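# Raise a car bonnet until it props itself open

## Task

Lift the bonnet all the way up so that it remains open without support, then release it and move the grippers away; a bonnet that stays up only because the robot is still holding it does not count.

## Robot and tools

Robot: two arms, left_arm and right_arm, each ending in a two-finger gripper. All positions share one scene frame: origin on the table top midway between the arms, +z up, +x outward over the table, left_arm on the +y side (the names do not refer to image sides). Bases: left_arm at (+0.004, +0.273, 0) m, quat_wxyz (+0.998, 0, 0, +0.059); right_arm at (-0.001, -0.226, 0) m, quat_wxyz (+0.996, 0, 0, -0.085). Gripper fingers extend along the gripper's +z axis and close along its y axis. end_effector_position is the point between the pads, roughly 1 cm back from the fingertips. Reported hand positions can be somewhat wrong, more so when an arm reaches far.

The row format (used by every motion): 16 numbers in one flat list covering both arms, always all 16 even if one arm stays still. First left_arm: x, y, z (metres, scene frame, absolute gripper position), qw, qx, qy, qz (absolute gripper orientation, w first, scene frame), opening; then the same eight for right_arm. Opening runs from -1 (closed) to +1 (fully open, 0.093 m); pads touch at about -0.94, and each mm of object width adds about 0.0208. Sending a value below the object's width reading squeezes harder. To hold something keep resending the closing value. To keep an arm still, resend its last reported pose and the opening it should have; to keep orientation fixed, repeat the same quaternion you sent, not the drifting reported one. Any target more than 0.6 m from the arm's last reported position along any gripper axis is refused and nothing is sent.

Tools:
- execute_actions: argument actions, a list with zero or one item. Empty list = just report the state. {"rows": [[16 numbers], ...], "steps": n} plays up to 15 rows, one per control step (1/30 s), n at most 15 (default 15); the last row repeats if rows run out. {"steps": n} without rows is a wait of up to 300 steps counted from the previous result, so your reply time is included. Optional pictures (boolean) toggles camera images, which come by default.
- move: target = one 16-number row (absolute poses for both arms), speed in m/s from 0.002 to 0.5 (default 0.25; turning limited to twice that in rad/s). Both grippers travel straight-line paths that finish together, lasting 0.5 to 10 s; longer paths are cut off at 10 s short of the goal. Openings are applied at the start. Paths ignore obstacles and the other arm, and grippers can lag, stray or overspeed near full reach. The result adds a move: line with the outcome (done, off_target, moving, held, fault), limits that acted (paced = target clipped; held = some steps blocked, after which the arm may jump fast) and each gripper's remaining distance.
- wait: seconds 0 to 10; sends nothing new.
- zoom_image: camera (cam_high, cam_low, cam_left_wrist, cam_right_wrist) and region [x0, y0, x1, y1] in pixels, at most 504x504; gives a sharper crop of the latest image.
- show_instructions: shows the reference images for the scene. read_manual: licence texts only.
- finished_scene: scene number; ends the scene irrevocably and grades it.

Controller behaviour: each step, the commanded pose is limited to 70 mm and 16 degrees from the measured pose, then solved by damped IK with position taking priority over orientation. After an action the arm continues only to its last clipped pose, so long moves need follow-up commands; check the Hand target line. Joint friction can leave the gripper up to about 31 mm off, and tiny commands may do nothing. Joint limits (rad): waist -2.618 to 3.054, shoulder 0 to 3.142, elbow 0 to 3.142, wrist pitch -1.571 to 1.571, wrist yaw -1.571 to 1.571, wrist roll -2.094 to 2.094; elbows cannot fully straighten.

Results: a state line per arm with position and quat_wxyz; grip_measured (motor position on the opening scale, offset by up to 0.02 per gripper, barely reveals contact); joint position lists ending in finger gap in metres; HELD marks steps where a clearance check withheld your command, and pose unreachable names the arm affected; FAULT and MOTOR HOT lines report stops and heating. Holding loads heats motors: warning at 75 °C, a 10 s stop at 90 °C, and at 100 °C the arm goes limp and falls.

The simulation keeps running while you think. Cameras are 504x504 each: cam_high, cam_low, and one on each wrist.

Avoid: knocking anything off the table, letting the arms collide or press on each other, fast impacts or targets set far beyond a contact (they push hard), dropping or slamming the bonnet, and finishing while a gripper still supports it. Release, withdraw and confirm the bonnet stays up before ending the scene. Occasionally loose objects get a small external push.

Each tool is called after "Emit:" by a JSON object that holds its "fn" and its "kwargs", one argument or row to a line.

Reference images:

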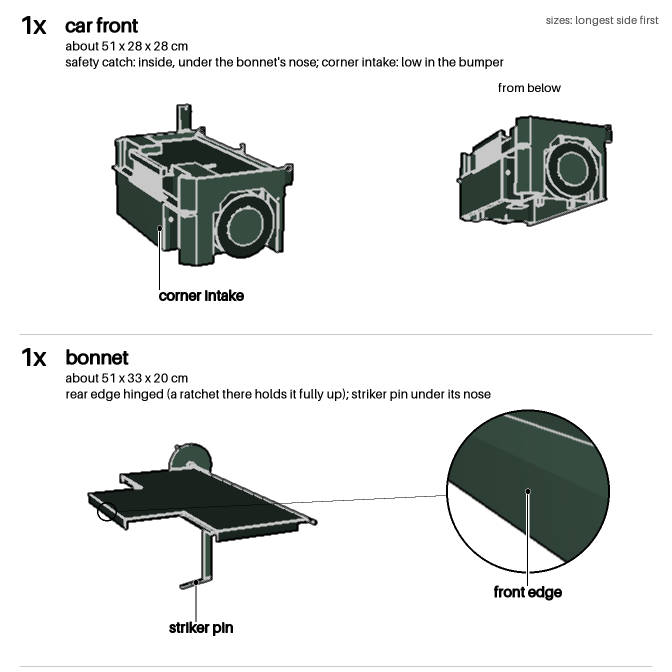

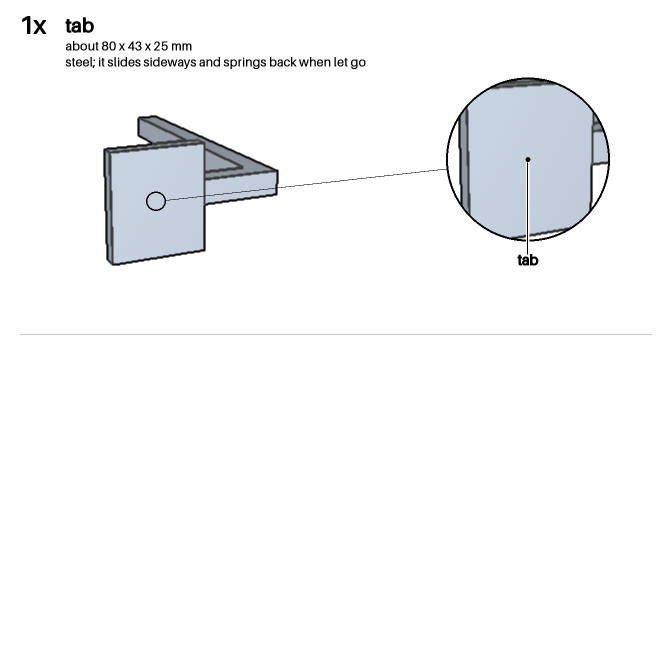

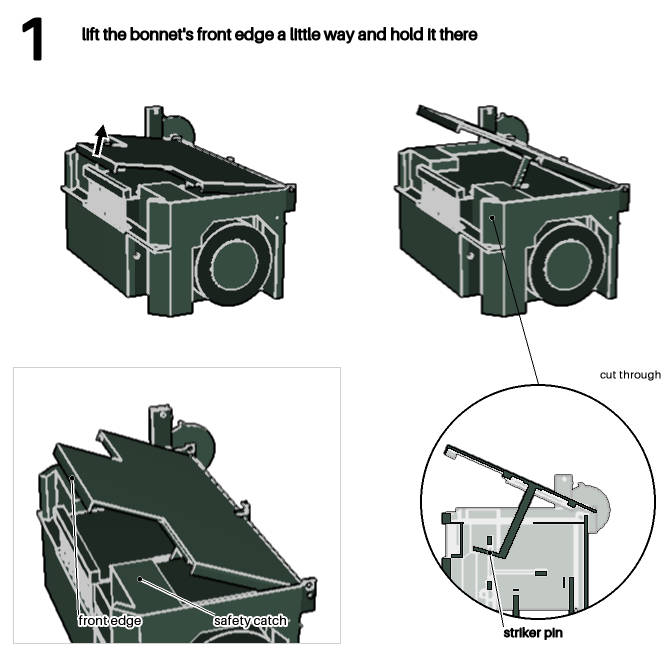

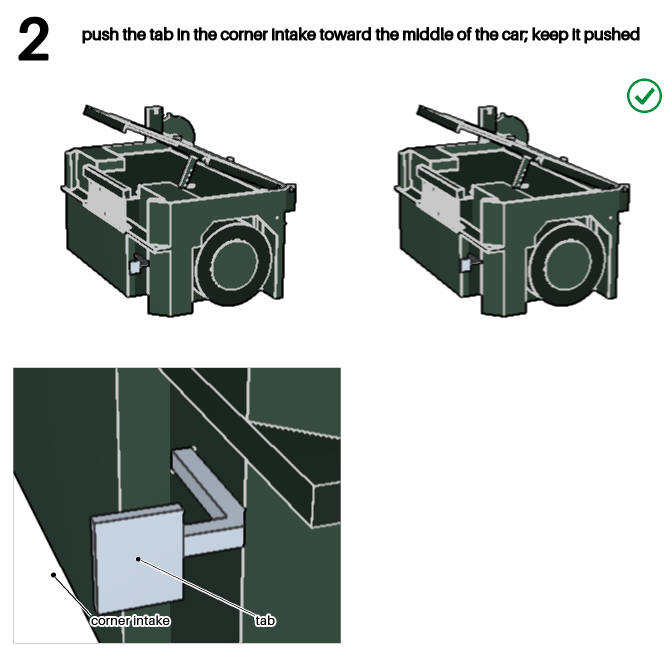

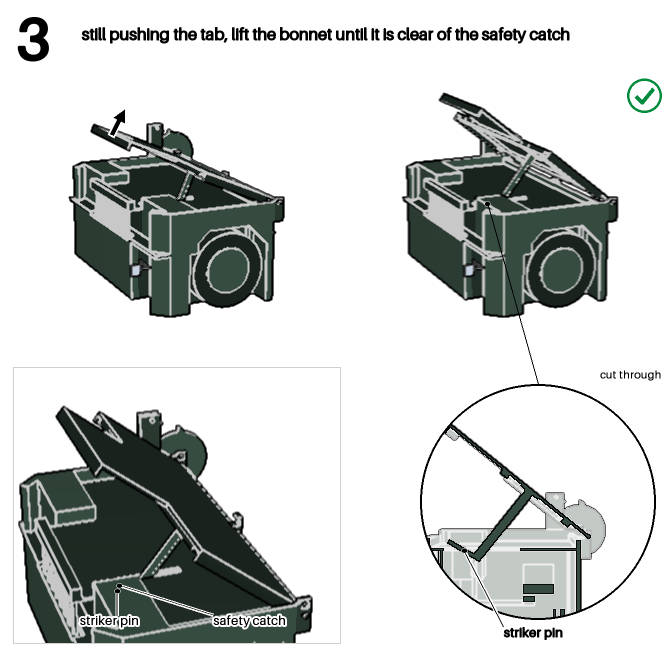

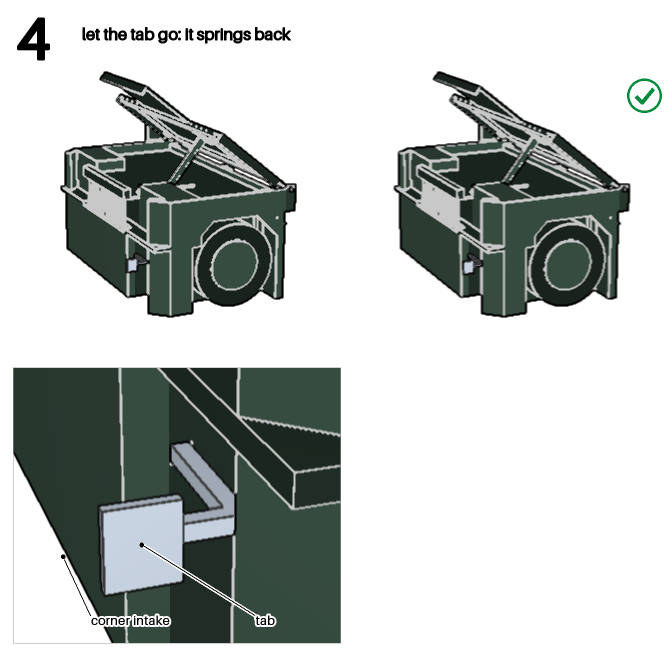

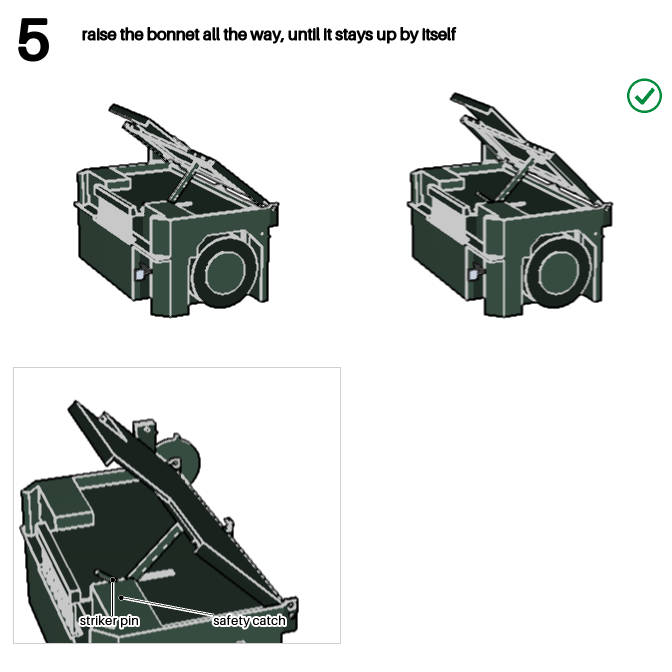

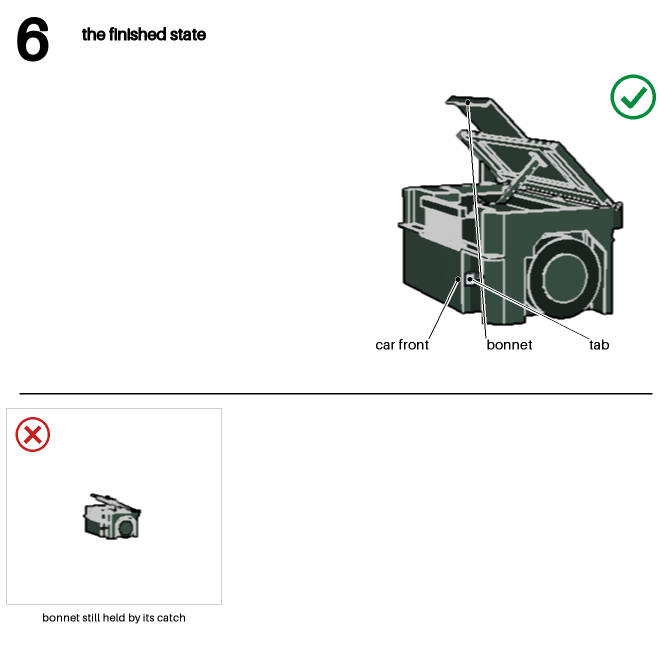

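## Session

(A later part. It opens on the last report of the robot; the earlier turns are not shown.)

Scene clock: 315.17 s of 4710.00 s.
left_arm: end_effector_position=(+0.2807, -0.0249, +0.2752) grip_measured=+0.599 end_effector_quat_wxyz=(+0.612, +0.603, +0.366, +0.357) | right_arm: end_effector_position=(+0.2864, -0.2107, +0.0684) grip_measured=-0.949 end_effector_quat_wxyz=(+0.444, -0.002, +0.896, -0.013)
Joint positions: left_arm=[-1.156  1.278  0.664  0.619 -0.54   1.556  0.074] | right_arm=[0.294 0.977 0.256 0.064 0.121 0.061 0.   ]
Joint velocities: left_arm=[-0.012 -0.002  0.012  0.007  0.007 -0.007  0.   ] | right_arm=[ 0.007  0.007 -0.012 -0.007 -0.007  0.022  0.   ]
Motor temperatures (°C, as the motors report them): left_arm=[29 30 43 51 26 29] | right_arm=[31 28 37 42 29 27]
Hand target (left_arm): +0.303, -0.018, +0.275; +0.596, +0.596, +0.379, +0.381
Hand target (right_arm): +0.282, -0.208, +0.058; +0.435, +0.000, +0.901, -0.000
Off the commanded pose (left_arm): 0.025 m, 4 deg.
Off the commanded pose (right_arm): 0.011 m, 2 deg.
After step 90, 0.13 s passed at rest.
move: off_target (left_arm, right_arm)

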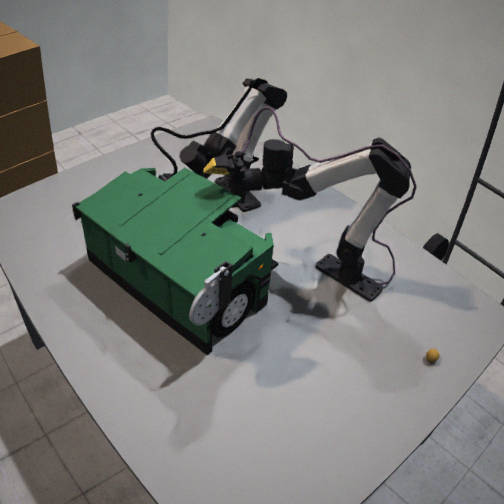

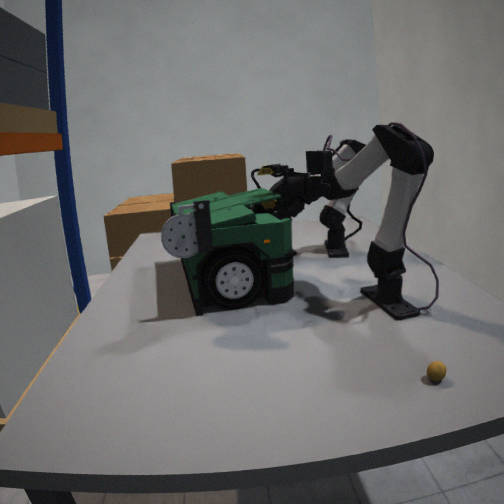

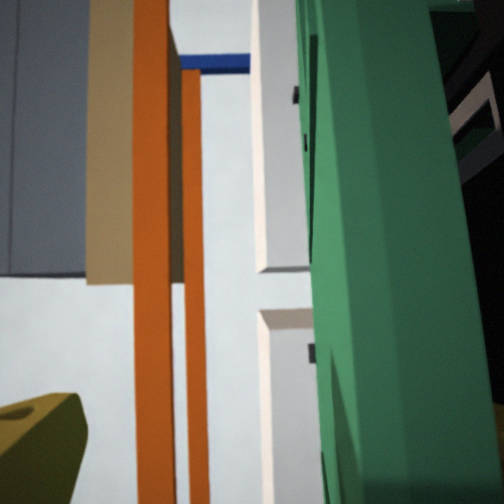

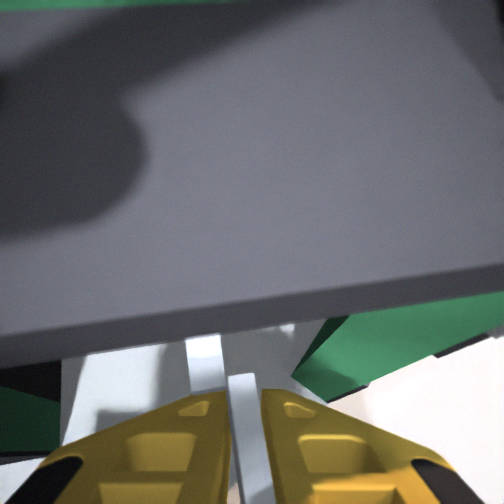

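Emit:
{"fn": "move", "kwargs": {
  "target": [0.31,-0.02,0.345,0.596,0.596,0.38,0.38,0.6,0.283,-0.208,0.058,0.435,0,0.9,0,-1],
  "speed": 0.04
}}

Scene clock: 322.37 s of 4710.00 s.
left_arm: end_effector_position=(+0.2841, -0.0355, +0.2726) grip_measured=+0.600 end_effector_quat_wxyz=(+0.541, +0.679, +0.369, +0.330) | right_arm: end_effector_position=(+0.2864, -0.2101, +0.0683) grip_measured=-0.949 end_effector_quat_wxyz=(+0.443, -0.003, +0.896, -0.012)
Joint positions: left_arm=[-1.145  1.277  0.861  0.193 -0.491  1.514  0.074] | right_arm=[0.294 0.977 0.256 0.064 0.117 0.061 0.   ]
Joint velocities: left_arm=[-0.002 -0.017  0.022  0.007  0.022  0.037 -0.   ] | right_arm=[-0.002 -0.022 -0.007 -0.022  0.022 -0.051  0.   ]
Motor temperatures (°C, as the motors report them): left_arm=[29 30 44 51 26 29] | right_arm=[31 28 37 42 29 27]
Hand target (left_arm): +0.302, -0.013, +0.342; +0.593, +0.598, +0.383, +0.380
Hand target (right_arm): +0.283, -0.208, +0.058; +0.435, +0.000, +0.901, -0.000
Off the commanded pose (left_arm): 0.078 m, 13 deg.
Off the commanded pose (right_arm): 0.011 m, 2 deg.
After step 90, 2.00 s passed at rest.
move: off_target (left_arm, right_arm)

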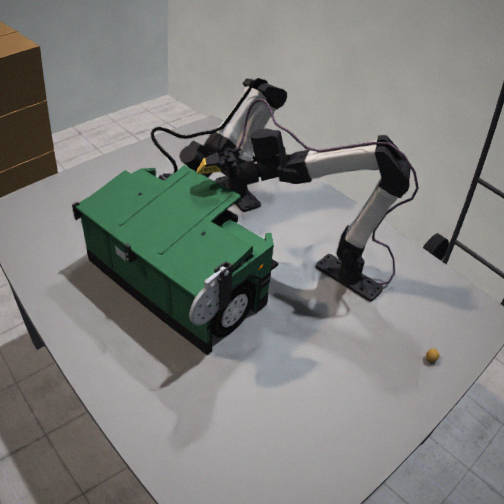

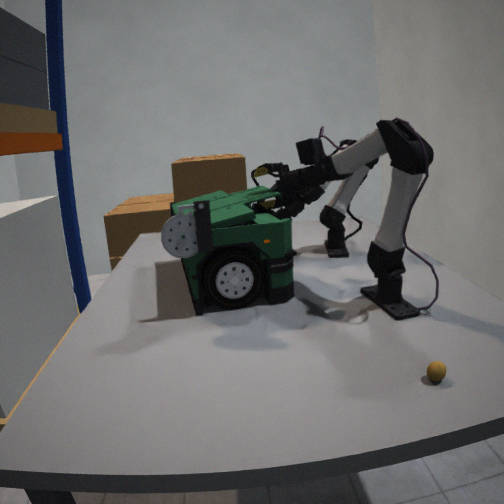

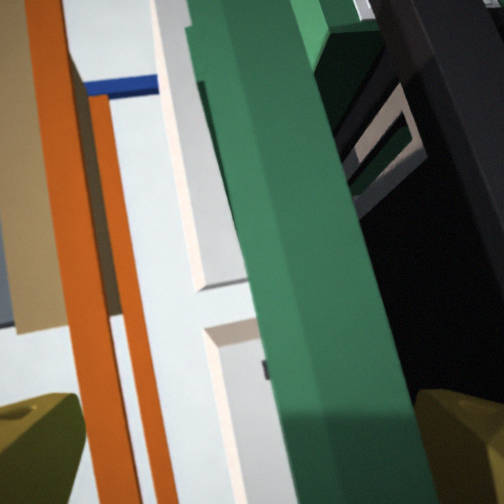

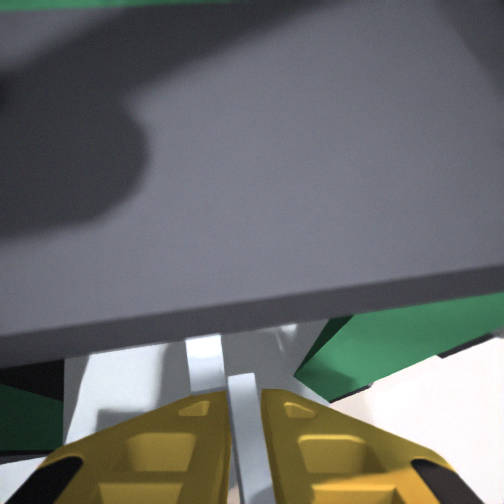

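Emit:
{"fn": "move", "kwargs": {
  "target": [0.3,-0.02,0.3,0.596,0.596,0.38,0.38,-0.8,0.283,-0.208,0.058,0.435,0,0.9,0,-1],
  "speed": 0.04
}}

Scene clock: 329.53 s of 4710.00 s.
left_arm: end_effector_position=(+0.2867, -0.0346, +0.2789) grip_measured=-0.771 end_effector_quat_wxyz=(+0.600, +0.614, +0.403, +0.316) | right_arm: end_effector_position=(+0.2862, -0.2093, +0.0684) grip_measured=-0.951 end_effector_quat_wxyz=(+0.443, -0.004, +0.896, -0.010)
Joint positions: left_arm=[-1.15   1.292  0.778  0.422 -0.524  1.428  0.008] | right_arm=[0.294 0.976 0.256 0.063 0.113 0.06  0.   ]
Joint velocities: left_arm=[-0.012 -0.012 -0.007  0.022 -0.051 -0.066 -0.001] | right_arm=[ 0.002  0.022 -0.017 -0.022  0.007  0.007  0.   ]
Motor temperatures (°C, as the motors report them): left_arm=[29 31 45 53 26 29] | right_arm=[30 28 37 42 29 27]
Hand target (left_arm): +0.298, -0.019, +0.299; +0.593, +0.599, +0.386, +0.376
Hand target (right_arm): +0.282, -0.208, +0.058; +0.435, +0.000, +0.901, -0.000
Off the commanded pose (left_arm): 0.029 m, 8 deg.
Off the commanded pose (right_arm): 0.011 m, 2 deg.
After step 90, 1.13 s passed at rest.
move: off_target (left_arm, right_arm)

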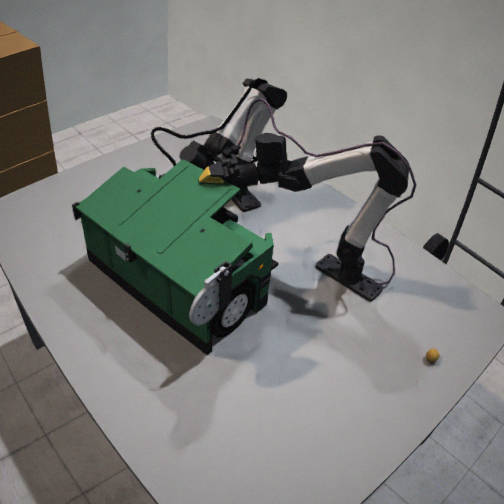

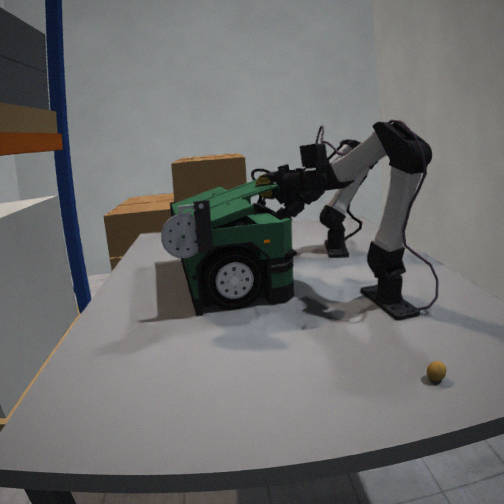

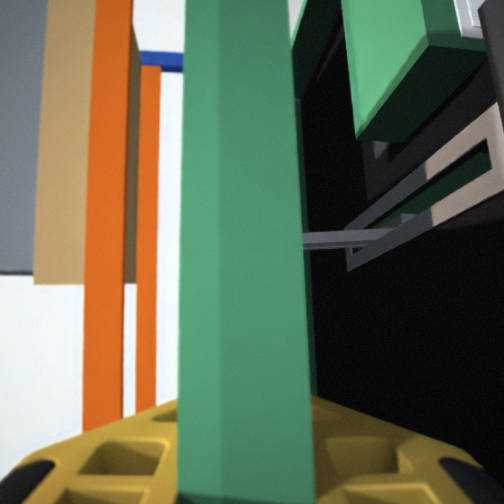

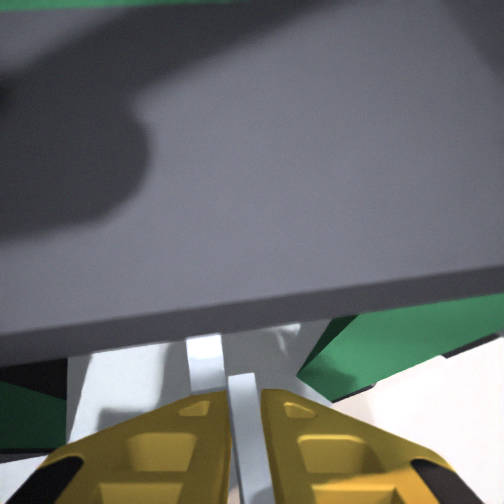

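Emit:
{"fn": "move", "kwargs": {
  "target": [0.305,-0.03,0.35,0.541,0.64,0.455,0.299,-0.8,0.283,-0.208,0.058,0.435,0,0.9,0,-1],
  "speed": 0.04
}}

Scene clock: 338.27 s of 4710.00 s.
left_arm: end_effector_position=(+0.3022, -0.0310, +0.3248) grip_measured=-0.771 end_effector_quat_wxyz=(+0.543, +0.628, +0.491, +0.266) | right_arm: end_effector_position=(+0.2861, -0.2093, +0.0682) grip_measured=-0.951 end_effector_quat_wxyz=(+0.443, -0.005, +0.896, -0.010)
Joint positions: left_arm=[-1.112  1.33   1.182 -0.168 -0.52   1.201  0.008] | right_arm=[0.294 0.976 0.256 0.062 0.113 0.059 0.   ]
Joint velocities: left_arm=[-0.017  0.007  0.002  0.022 -0.081 -0.037 -0.   ] | right_arm=[ 0.022  0.012  0.002  0.037  0.051 -0.022  0.   ]
Motor temperatures (°C, as the motors report them): left_arm=[29 31 45 53 26 29] | right_arm=[30 28 37 42 29 27]
Hand target (left_arm): +0.304, -0.029, +0.350; +0.543, +0.638, +0.456, +0.300
Hand target (right_arm): +0.282, -0.208, +0.058; +0.435, +0.000, +0.901, -0.000
Off the commanded pose (left_arm): 0.025 m, 6 deg.
Off the commanded pose (right_arm): 0.011 m, 2 deg.
After step 90, 3.30 s passed at rest.
move: off_target (left_arm, right_arm)

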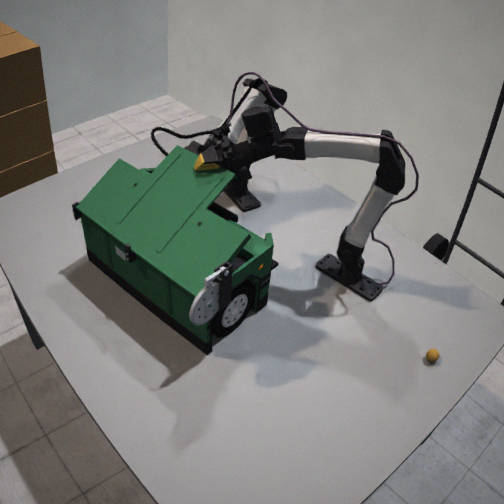

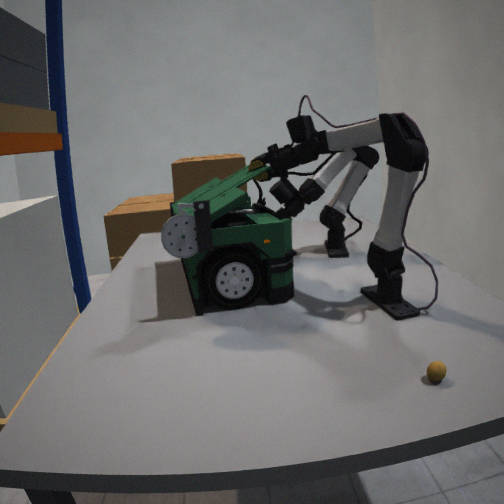

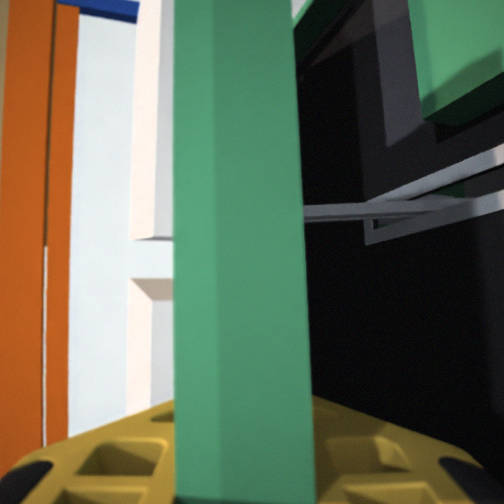

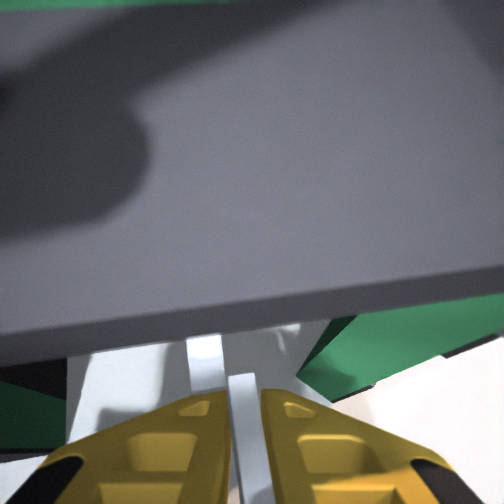

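Emit:
{"fn": "move", "kwargs": {
  "target": [0.305,-0.03,0.35,0.513,0.658,0.487,0.259,-0.8,0.283,-0.165,0.058,0.433,-0.06,0.898,0.03,-1],
  "speed": 0.04
}}

Scene clock: 343.87 s of 4710.00 s.
left_arm: end_effector_position=(+0.3074, -0.0300, +0.3353) grip_measured=-0.771 end_effector_quat_wxyz=(+0.521, +0.633, +0.519, +0.242) | right_arm: end_effector_position=(+0.2843, -0.1979, +0.0685) grip_measured=-0.953 end_effector_quat_wxyz=(+0.446, -0.012, +0.895, -0.025)
Joint positions: left_arm=[-1.089  1.374  1.329 -0.351 -0.486  1.126  0.008] | right_arm=[0.392 0.981 0.256 0.062 0.211 0.093 0.   ]
Joint velocities: left_arm=[-0.012  0.032  0.007 -0.022 -0.037 -0.037  0.001] | right_arm=[-0.007 -0.007 -0.002 -0.037  0.037 -0.066  0.   ]
Motor temperatures (°C, as the motors report them): left_arm=[29 31 46 52 26 29] | right_arm=[30 28 37 43 29 27]
Hand target (left_arm): +0.305, -0.030, +0.350; +0.515, +0.656, +0.487, +0.260
Hand target (right_arm): +0.279, -0.167, +0.060; +0.431, -0.058, +0.900, +0.030
Off the commanded pose (left_arm): 0.015 m, 5 deg.
Off the commanded pose (right_arm): 0.035 m, 9 deg.
After step 90, 0.63 s passed at rest.
move: off_target (left_arm, right_arm)

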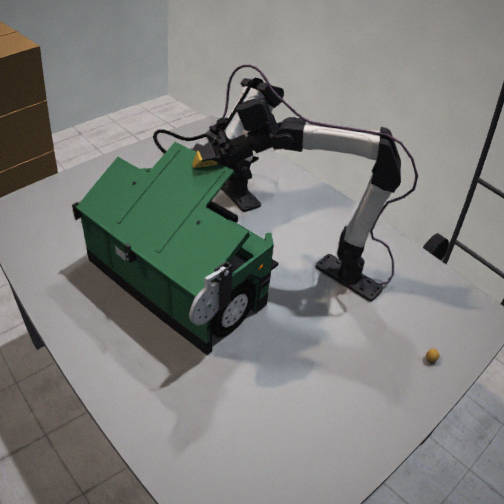

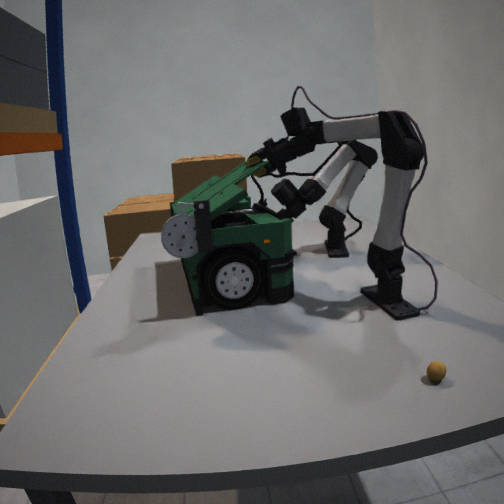

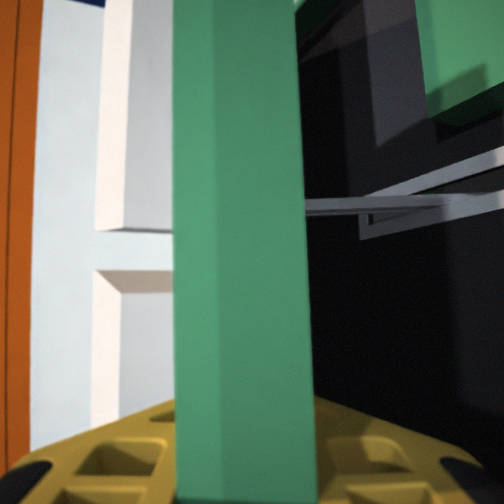

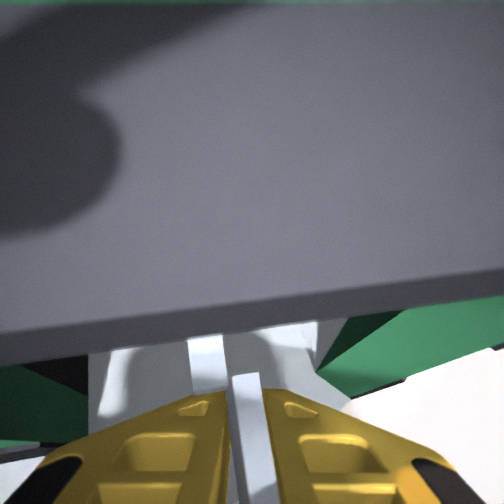

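Tab now moves. Push further.

Emit:
{"fn": "move", "kwargs": {
  "target": [0.305,-0.03,0.345,0.513,0.658,0.487,0.259,-0.8,0.283,-0.135,0.058,0.431,-0.118,0.892,0.057,-1],
  "speed": 0.04
}}

Scene clock: 352.27 s of 4710.00 s.
left_arm: end_effector_position=(+0.3072, -0.0299, +0.3348) grip_measured=-0.771 end_effector_quat_wxyz=(+0.520, +0.633, +0.520, +0.240) | right_arm: end_effector_position=(+0.2843, -0.1974, +0.0683) grip_measured=-0.953 end_effector_quat_wxyz=(+0.448, -0.014, +0.893, -0.050)
Joint positions: left_arm=[-1.088  1.374  1.33  -0.355 -0.484  1.122  0.008] | right_arm=[0.44  0.996 0.256 0.071 0.291 0.097 0.   ]
Joint velocities: left_arm=[-0.002  0.012  0.002 -0.022 -0.11   0.007  0.001] | right_arm=[0.032 0.002 0.012 0.022 0.037 0.022 0.   ]
Motor temperatures (°C, as the motors report them): left_arm=[29 32 47 50 26 29] | right_arm=[31 28 38 42 29 27]
Hand target (left_arm): +0.305, -0.030, +0.345; +0.514, +0.656, +0.488, +0.259
Hand target (right_arm): +0.274, -0.142, +0.062; +0.430, -0.109, +0.895, +0.047
Off the commanded pose (left_arm): 0.010 m, 5 deg.
Off the commanded pose (right_arm): 0.063 m, 17 deg; orientation clipped at the last step of the last action.
After step 90, 1.70 s passed at rest.
move: off_target (left_arm, right_arm); limits=paced

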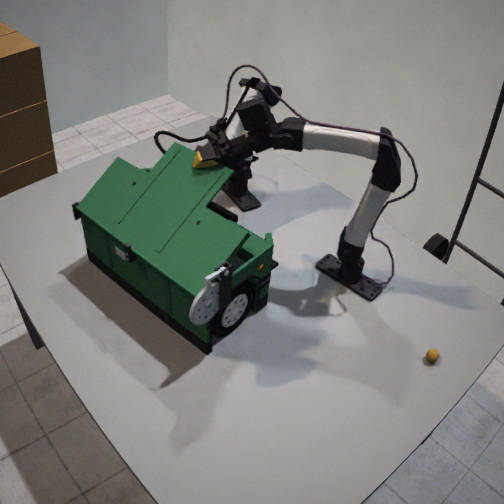

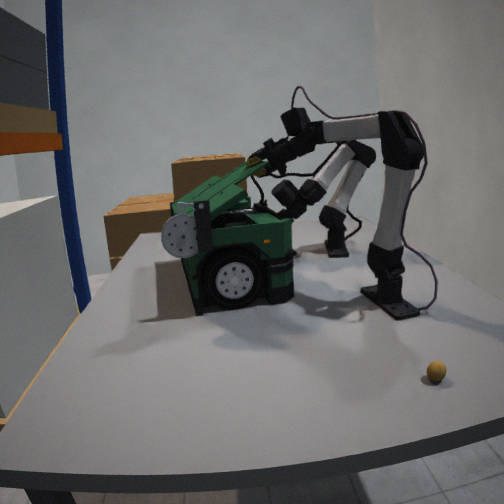

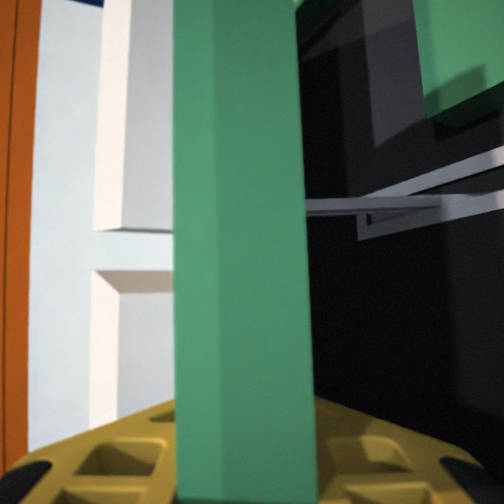

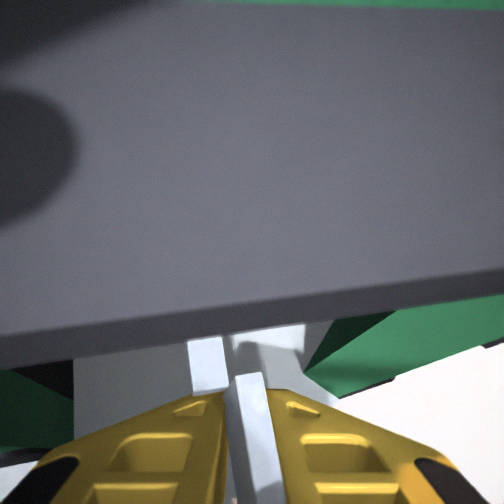

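Emit:
{"fn": "move", "kwargs": {
  "target": [0.335,-0.03,0.4,0.464,0.68,0.533,0.195,-0.8,0.283,-0.15,0.058,0.432,-0.09,0.895,0.043,-1],
  "speed": 0.05
}}

Scene clock: 363.27 s of 4710.00 s.
left_arm: end_effector_position=(+0.3431, -0.0228, +0.3861) grip_measured=-0.771 end_effector_quat_wxyz=(+0.462, +0.645, +0.578, +0.192) | right_arm: end_effector_position=(+0.2844, -0.1977, +0.0681) grip_measured=-0.953 end_effector_quat_wxyz=(+0.448, -0.007, +0.893, -0.045)
Joint positions: left_arm=[-0.963  1.625  1.937 -0.87  -0.343  1.027  0.008] | right_arm=[0.436 0.997 0.256 0.072 0.287 0.111 0.   ]
Joint velocities: left_arm=[ 0.012  0.017  0.037 -0.11   0.007 -0.007 -0.001] | right_arm=[ 0.012  0.002  0.002 -0.051 -0.022  0.051  0.   ]
Motor temperatures (°C, as the motors report them): left_arm=[29 32 47 49 26 29] | right_arm=[32 28 38 42 31 27]
Hand target (left_arm): +0.335, -0.029, +0.399; +0.467, +0.678, +0.533, +0.199
Hand target (right_arm): +0.277, -0.154, +0.062; +0.432, -0.087, +0.897, +0.039
Off the commanded pose (left_arm): 0.018 m, 7 deg.
Off the commanded pose (right_arm): 0.049 m, 14 deg.
After step 90, 5.30 s passed at rest.
move: off_target (left_arm, right_arm)

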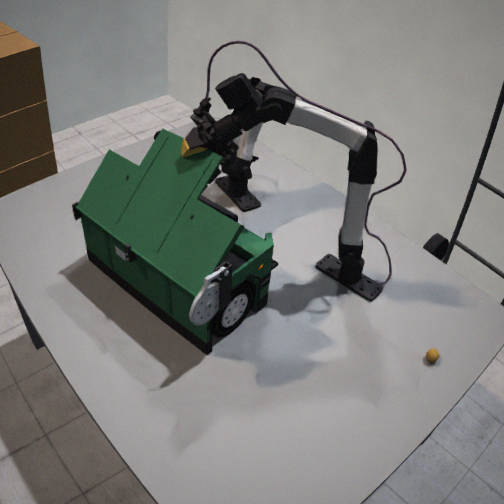

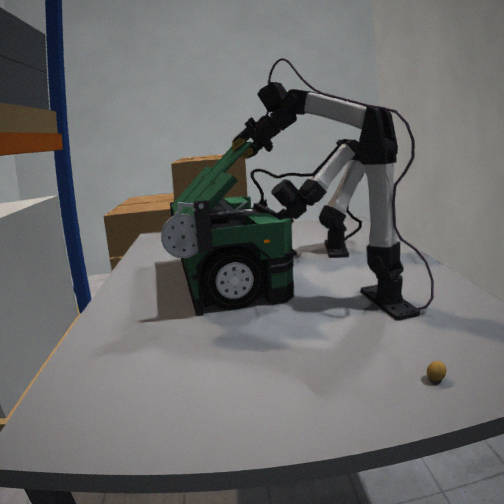

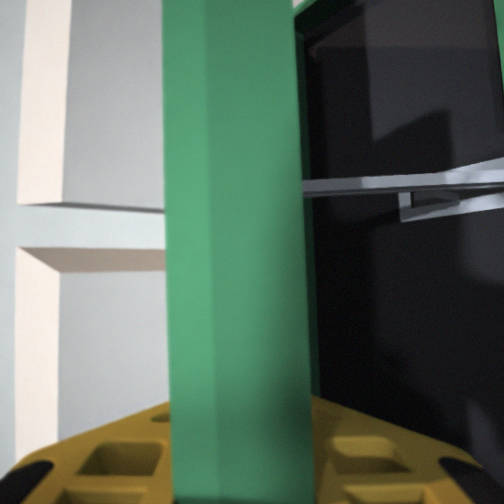

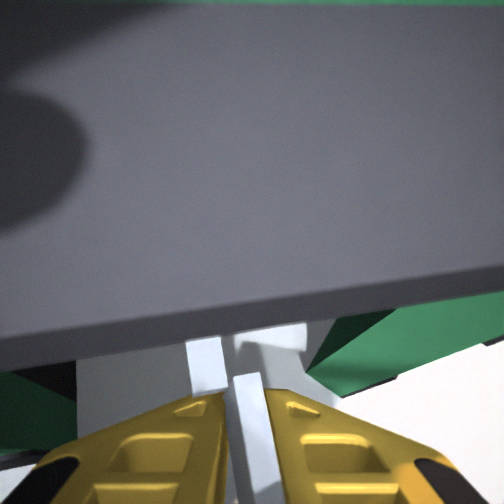

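Emit:
{"fn": "move", "kwargs": {
  "target": [0.39,-0.025,0.44,0.4,0.697,0.582,0.118,-0.8,0.283,-0.15,0.058,0.432,-0.09,0.895,0.043,-1],
  "speed": 0.05
}}

Scene clock: 368.97 s of 4710.00 s.
left_arm: end_effector_position=(+0.3584, -0.0189, +0.3962) grip_measured=-0.722 end_effector_quat_wxyz=(+0.394, +0.659, +0.632, +0.105) | right_arm: end_effector_position=(+0.2845, -0.1978, +0.0679) grip_measured=-0.953 end_effector_quat_wxyz=(+0.447, -0.007, +0.893, -0.044)
Joint positions: left_arm=[-0.862  2.071  2.841 -1.511 -0.147  0.934  0.011] | right_arm=[0.433 0.997 0.256 0.071 0.282 0.11  0.   ]
Joint velocities: left_arm=[ 0.007 -0.002  0.022 -0.022 -0.022  0.037  0.   ] | right_arm=[-0.002 -0.022 -0.002  0.007 -0.022  0.066  0.   ]
Motor temperatures (°C, as the motors report them): left_arm=[29 32 47 50 26 30] | right_arm=[32 28 39 42 32 27]
Hand target (left_arm): +0.382, -0.018, +0.437; +0.467, +0.667, +0.562, +0.144
Hand target (right_arm): +0.277, -0.154, +0.062; +0.432, -0.087, +0.897, +0.039
Off the commanded pose (left_arm): 0.054 m, 7 deg.
Off the commanded pose (right_arm): 0.049 m, 14 deg.
elbow stopped short (left arm): the move would have taken joint 3 (elbow) straighter than the controller allows; a more bent joint 3 avoids this.
After step 90, 0.03 s passed at rest.
move: off_target (left_arm, right_arm)

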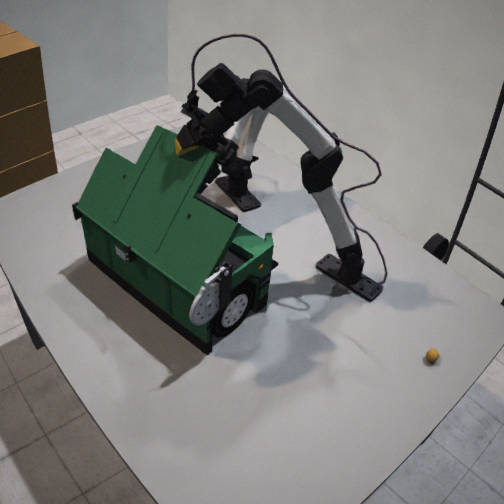

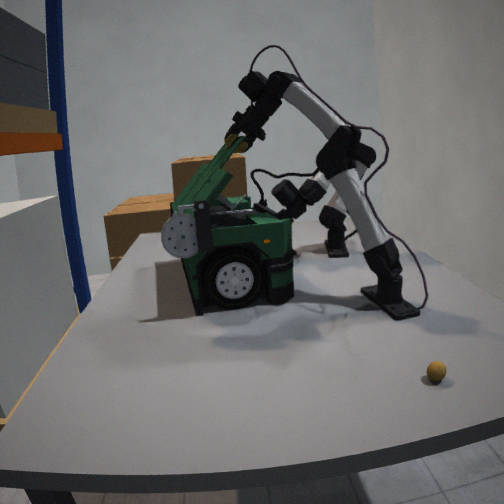

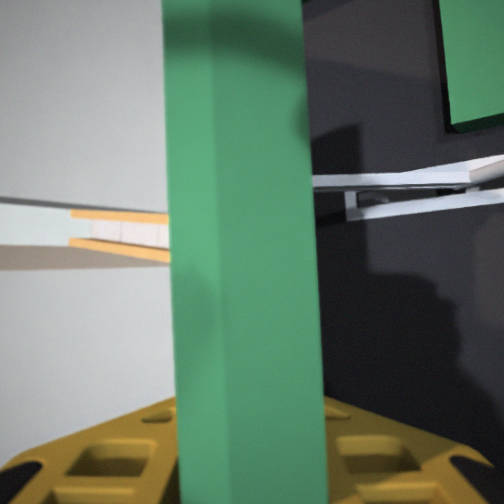

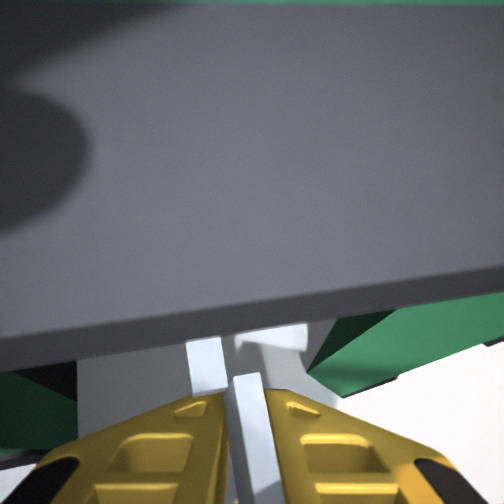

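Emit:
{"fn": "move", "kwargs": {
  "target": [0.352,-0.02,0.395,0.44,0.65,0.60,0.15,-0.8,0.283,-0.208,0.058,0.435,0,0.9,0,0.2],
  "speed": 0.06
}}

Emit:
{"fn": "zoom_image", "kwargs": {
  "camera": "cam_low",
  "region": [140,110,300,270]
}}

Scene clock: 374.90 s of 4710.00 s.
left_arm: end_effector_position=(+0.3499, -0.0210, +0.3882) grip_measured=-0.744 end_effector_quat_wxyz=(+0.425, +0.646, +0.617, +0.144) | right_arm: end_effector_position=(+0.2864, -0.2074, +0.0648) grip_measured=+0.198 end_effector_quat_wxyz=(+0.439, +0.003, +0.899, -0.004)
Joint positions: left_arm=[-0.916  1.769  2.227 -1.122 -0.252  0.942  0.009] | right_arm=[0.302 0.995 0.256 0.071 0.115 0.083 0.055]
Joint velocities: left_arm=[-0.002 -0.002  0.002 -0.066  0.037 -0.051  0.   ] | right_arm=[ 0.002  0.017  0.012 -0.051 -0.007 -0.051  0.   ]
Motor temperatures (°C, as the motors report them): left_arm=[29 33 46 52 26 30] | right_arm=[32 28 39 42 32 27]
Hand target (left_arm): +0.352, -0.020, +0.396; +0.439, +0.650, +0.602, +0.149
Hand target (right_arm): +0.283, -0.208, +0.059; +0.435, -0.000, +0.900, -0.002
Off the commanded pose (left_arm): 0.007 m, 3 deg.
Off the commanded pose (right_arm): 0.008 m, 1 deg.
After step 90, 1.40 s passed at rest.
move: off_target (left_arm)

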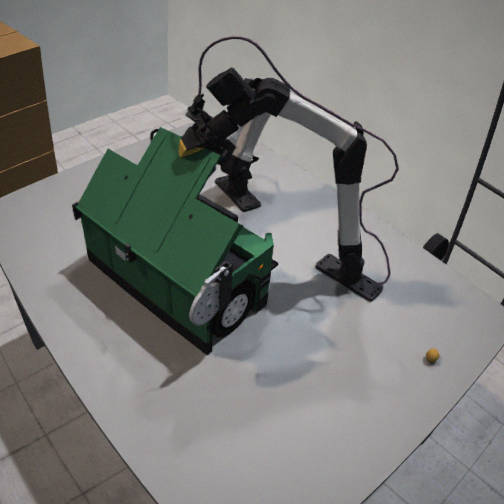

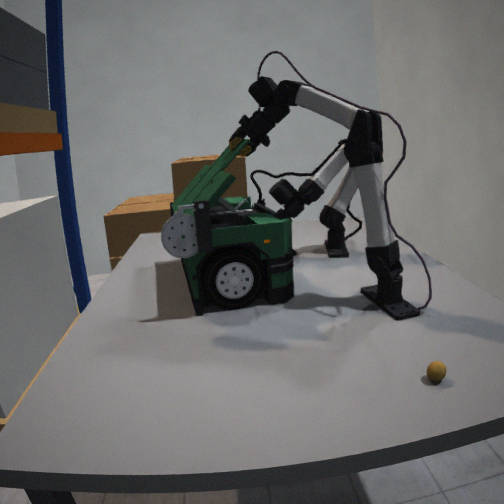

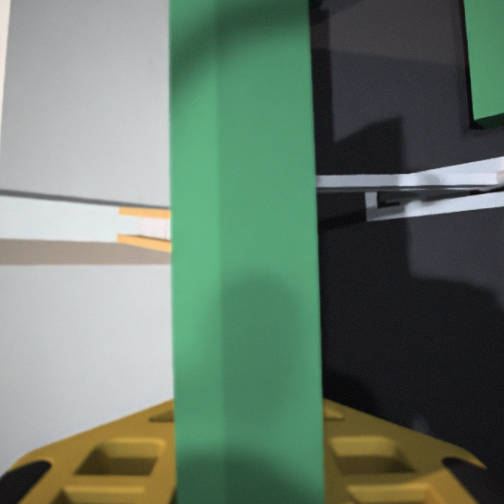

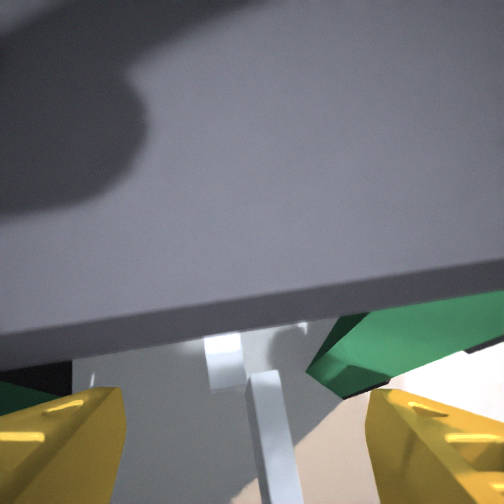

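Region (140, 110, 300, 270) of cam_low's 504x504 image, scaled by 3.150, with more detail than that image has.

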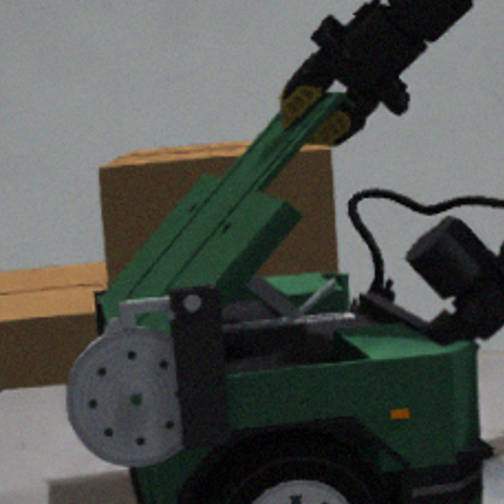

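Emit:
{"fn": "move", "kwargs": {
  "target": [0.385,-0.02,0.44,0.464,0.68,0.533,0.195,-0.8,0.235,-0.208,0.11,0.435,0,0.9,0,0.2],
  "speed": 0.05
}}

Scene clock: 382.43 s of 4710.00 s.
left_arm: end_effector_position=(+0.3586, -0.0190, +0.3974) grip_measured=-0.754 end_effector_quat_wxyz=(+0.403, +0.658, +0.623, +0.129) | right_arm: end_effector_position=(+0.2337, -0.2095, +0.0969) grip_measured=+0.198 end_effector_quat_wxyz=(+0.421, -0.002, +0.907, -0.000)
Joint positions: left_arm=[-0.88   1.949  2.595 -1.359 -0.198  0.953  0.009] | right_arm=[ 0.325  0.577  0.322 -0.452  0.117  0.096  0.055]
Joint velocities: left_arm=[ 0.002  0.046  0.12  -0.095  0.007 -0.081 -0.001] | right_arm=[-0.027 -0.002 -0.002 -0.022 -0.11   0.022 -0.001]
Motor temperatures (°C, as the motors report them): left_arm=[29 34 45 52 26 30] | right_arm=[32 28 39 42 31 27]
Hand target (left_arm): +0.378, -0.015, +0.439; +0.456, +0.673, +0.547, +0.200
Hand target (right_arm): +0.235, -0.209, +0.109; +0.435, +0.000, +0.901, +0.001
Off the commanded pose (left_arm): 0.050 m, 15 deg.
Off the commanded pose (right_arm): 0.013 m, 2 deg.
After step 90, 1.80 s passed at rest.
move: off_target (left_arm, right_arm)

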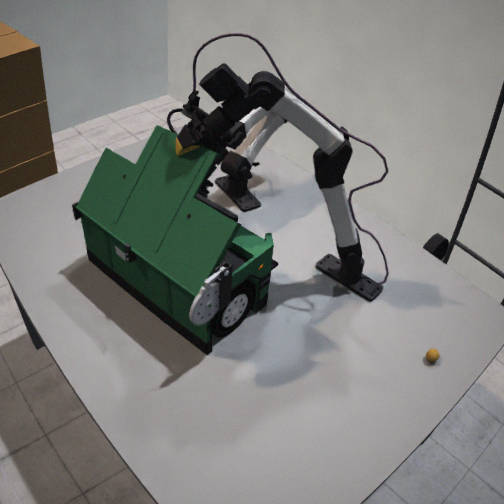

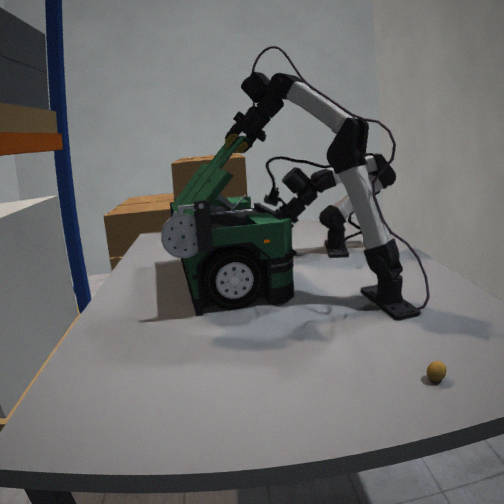

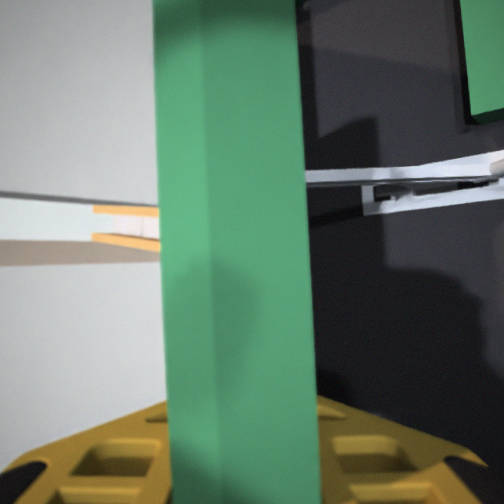

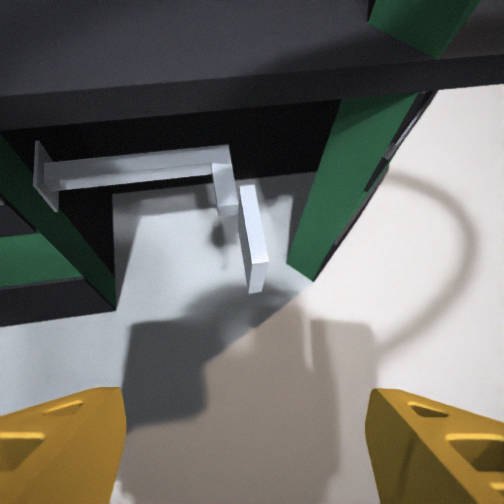

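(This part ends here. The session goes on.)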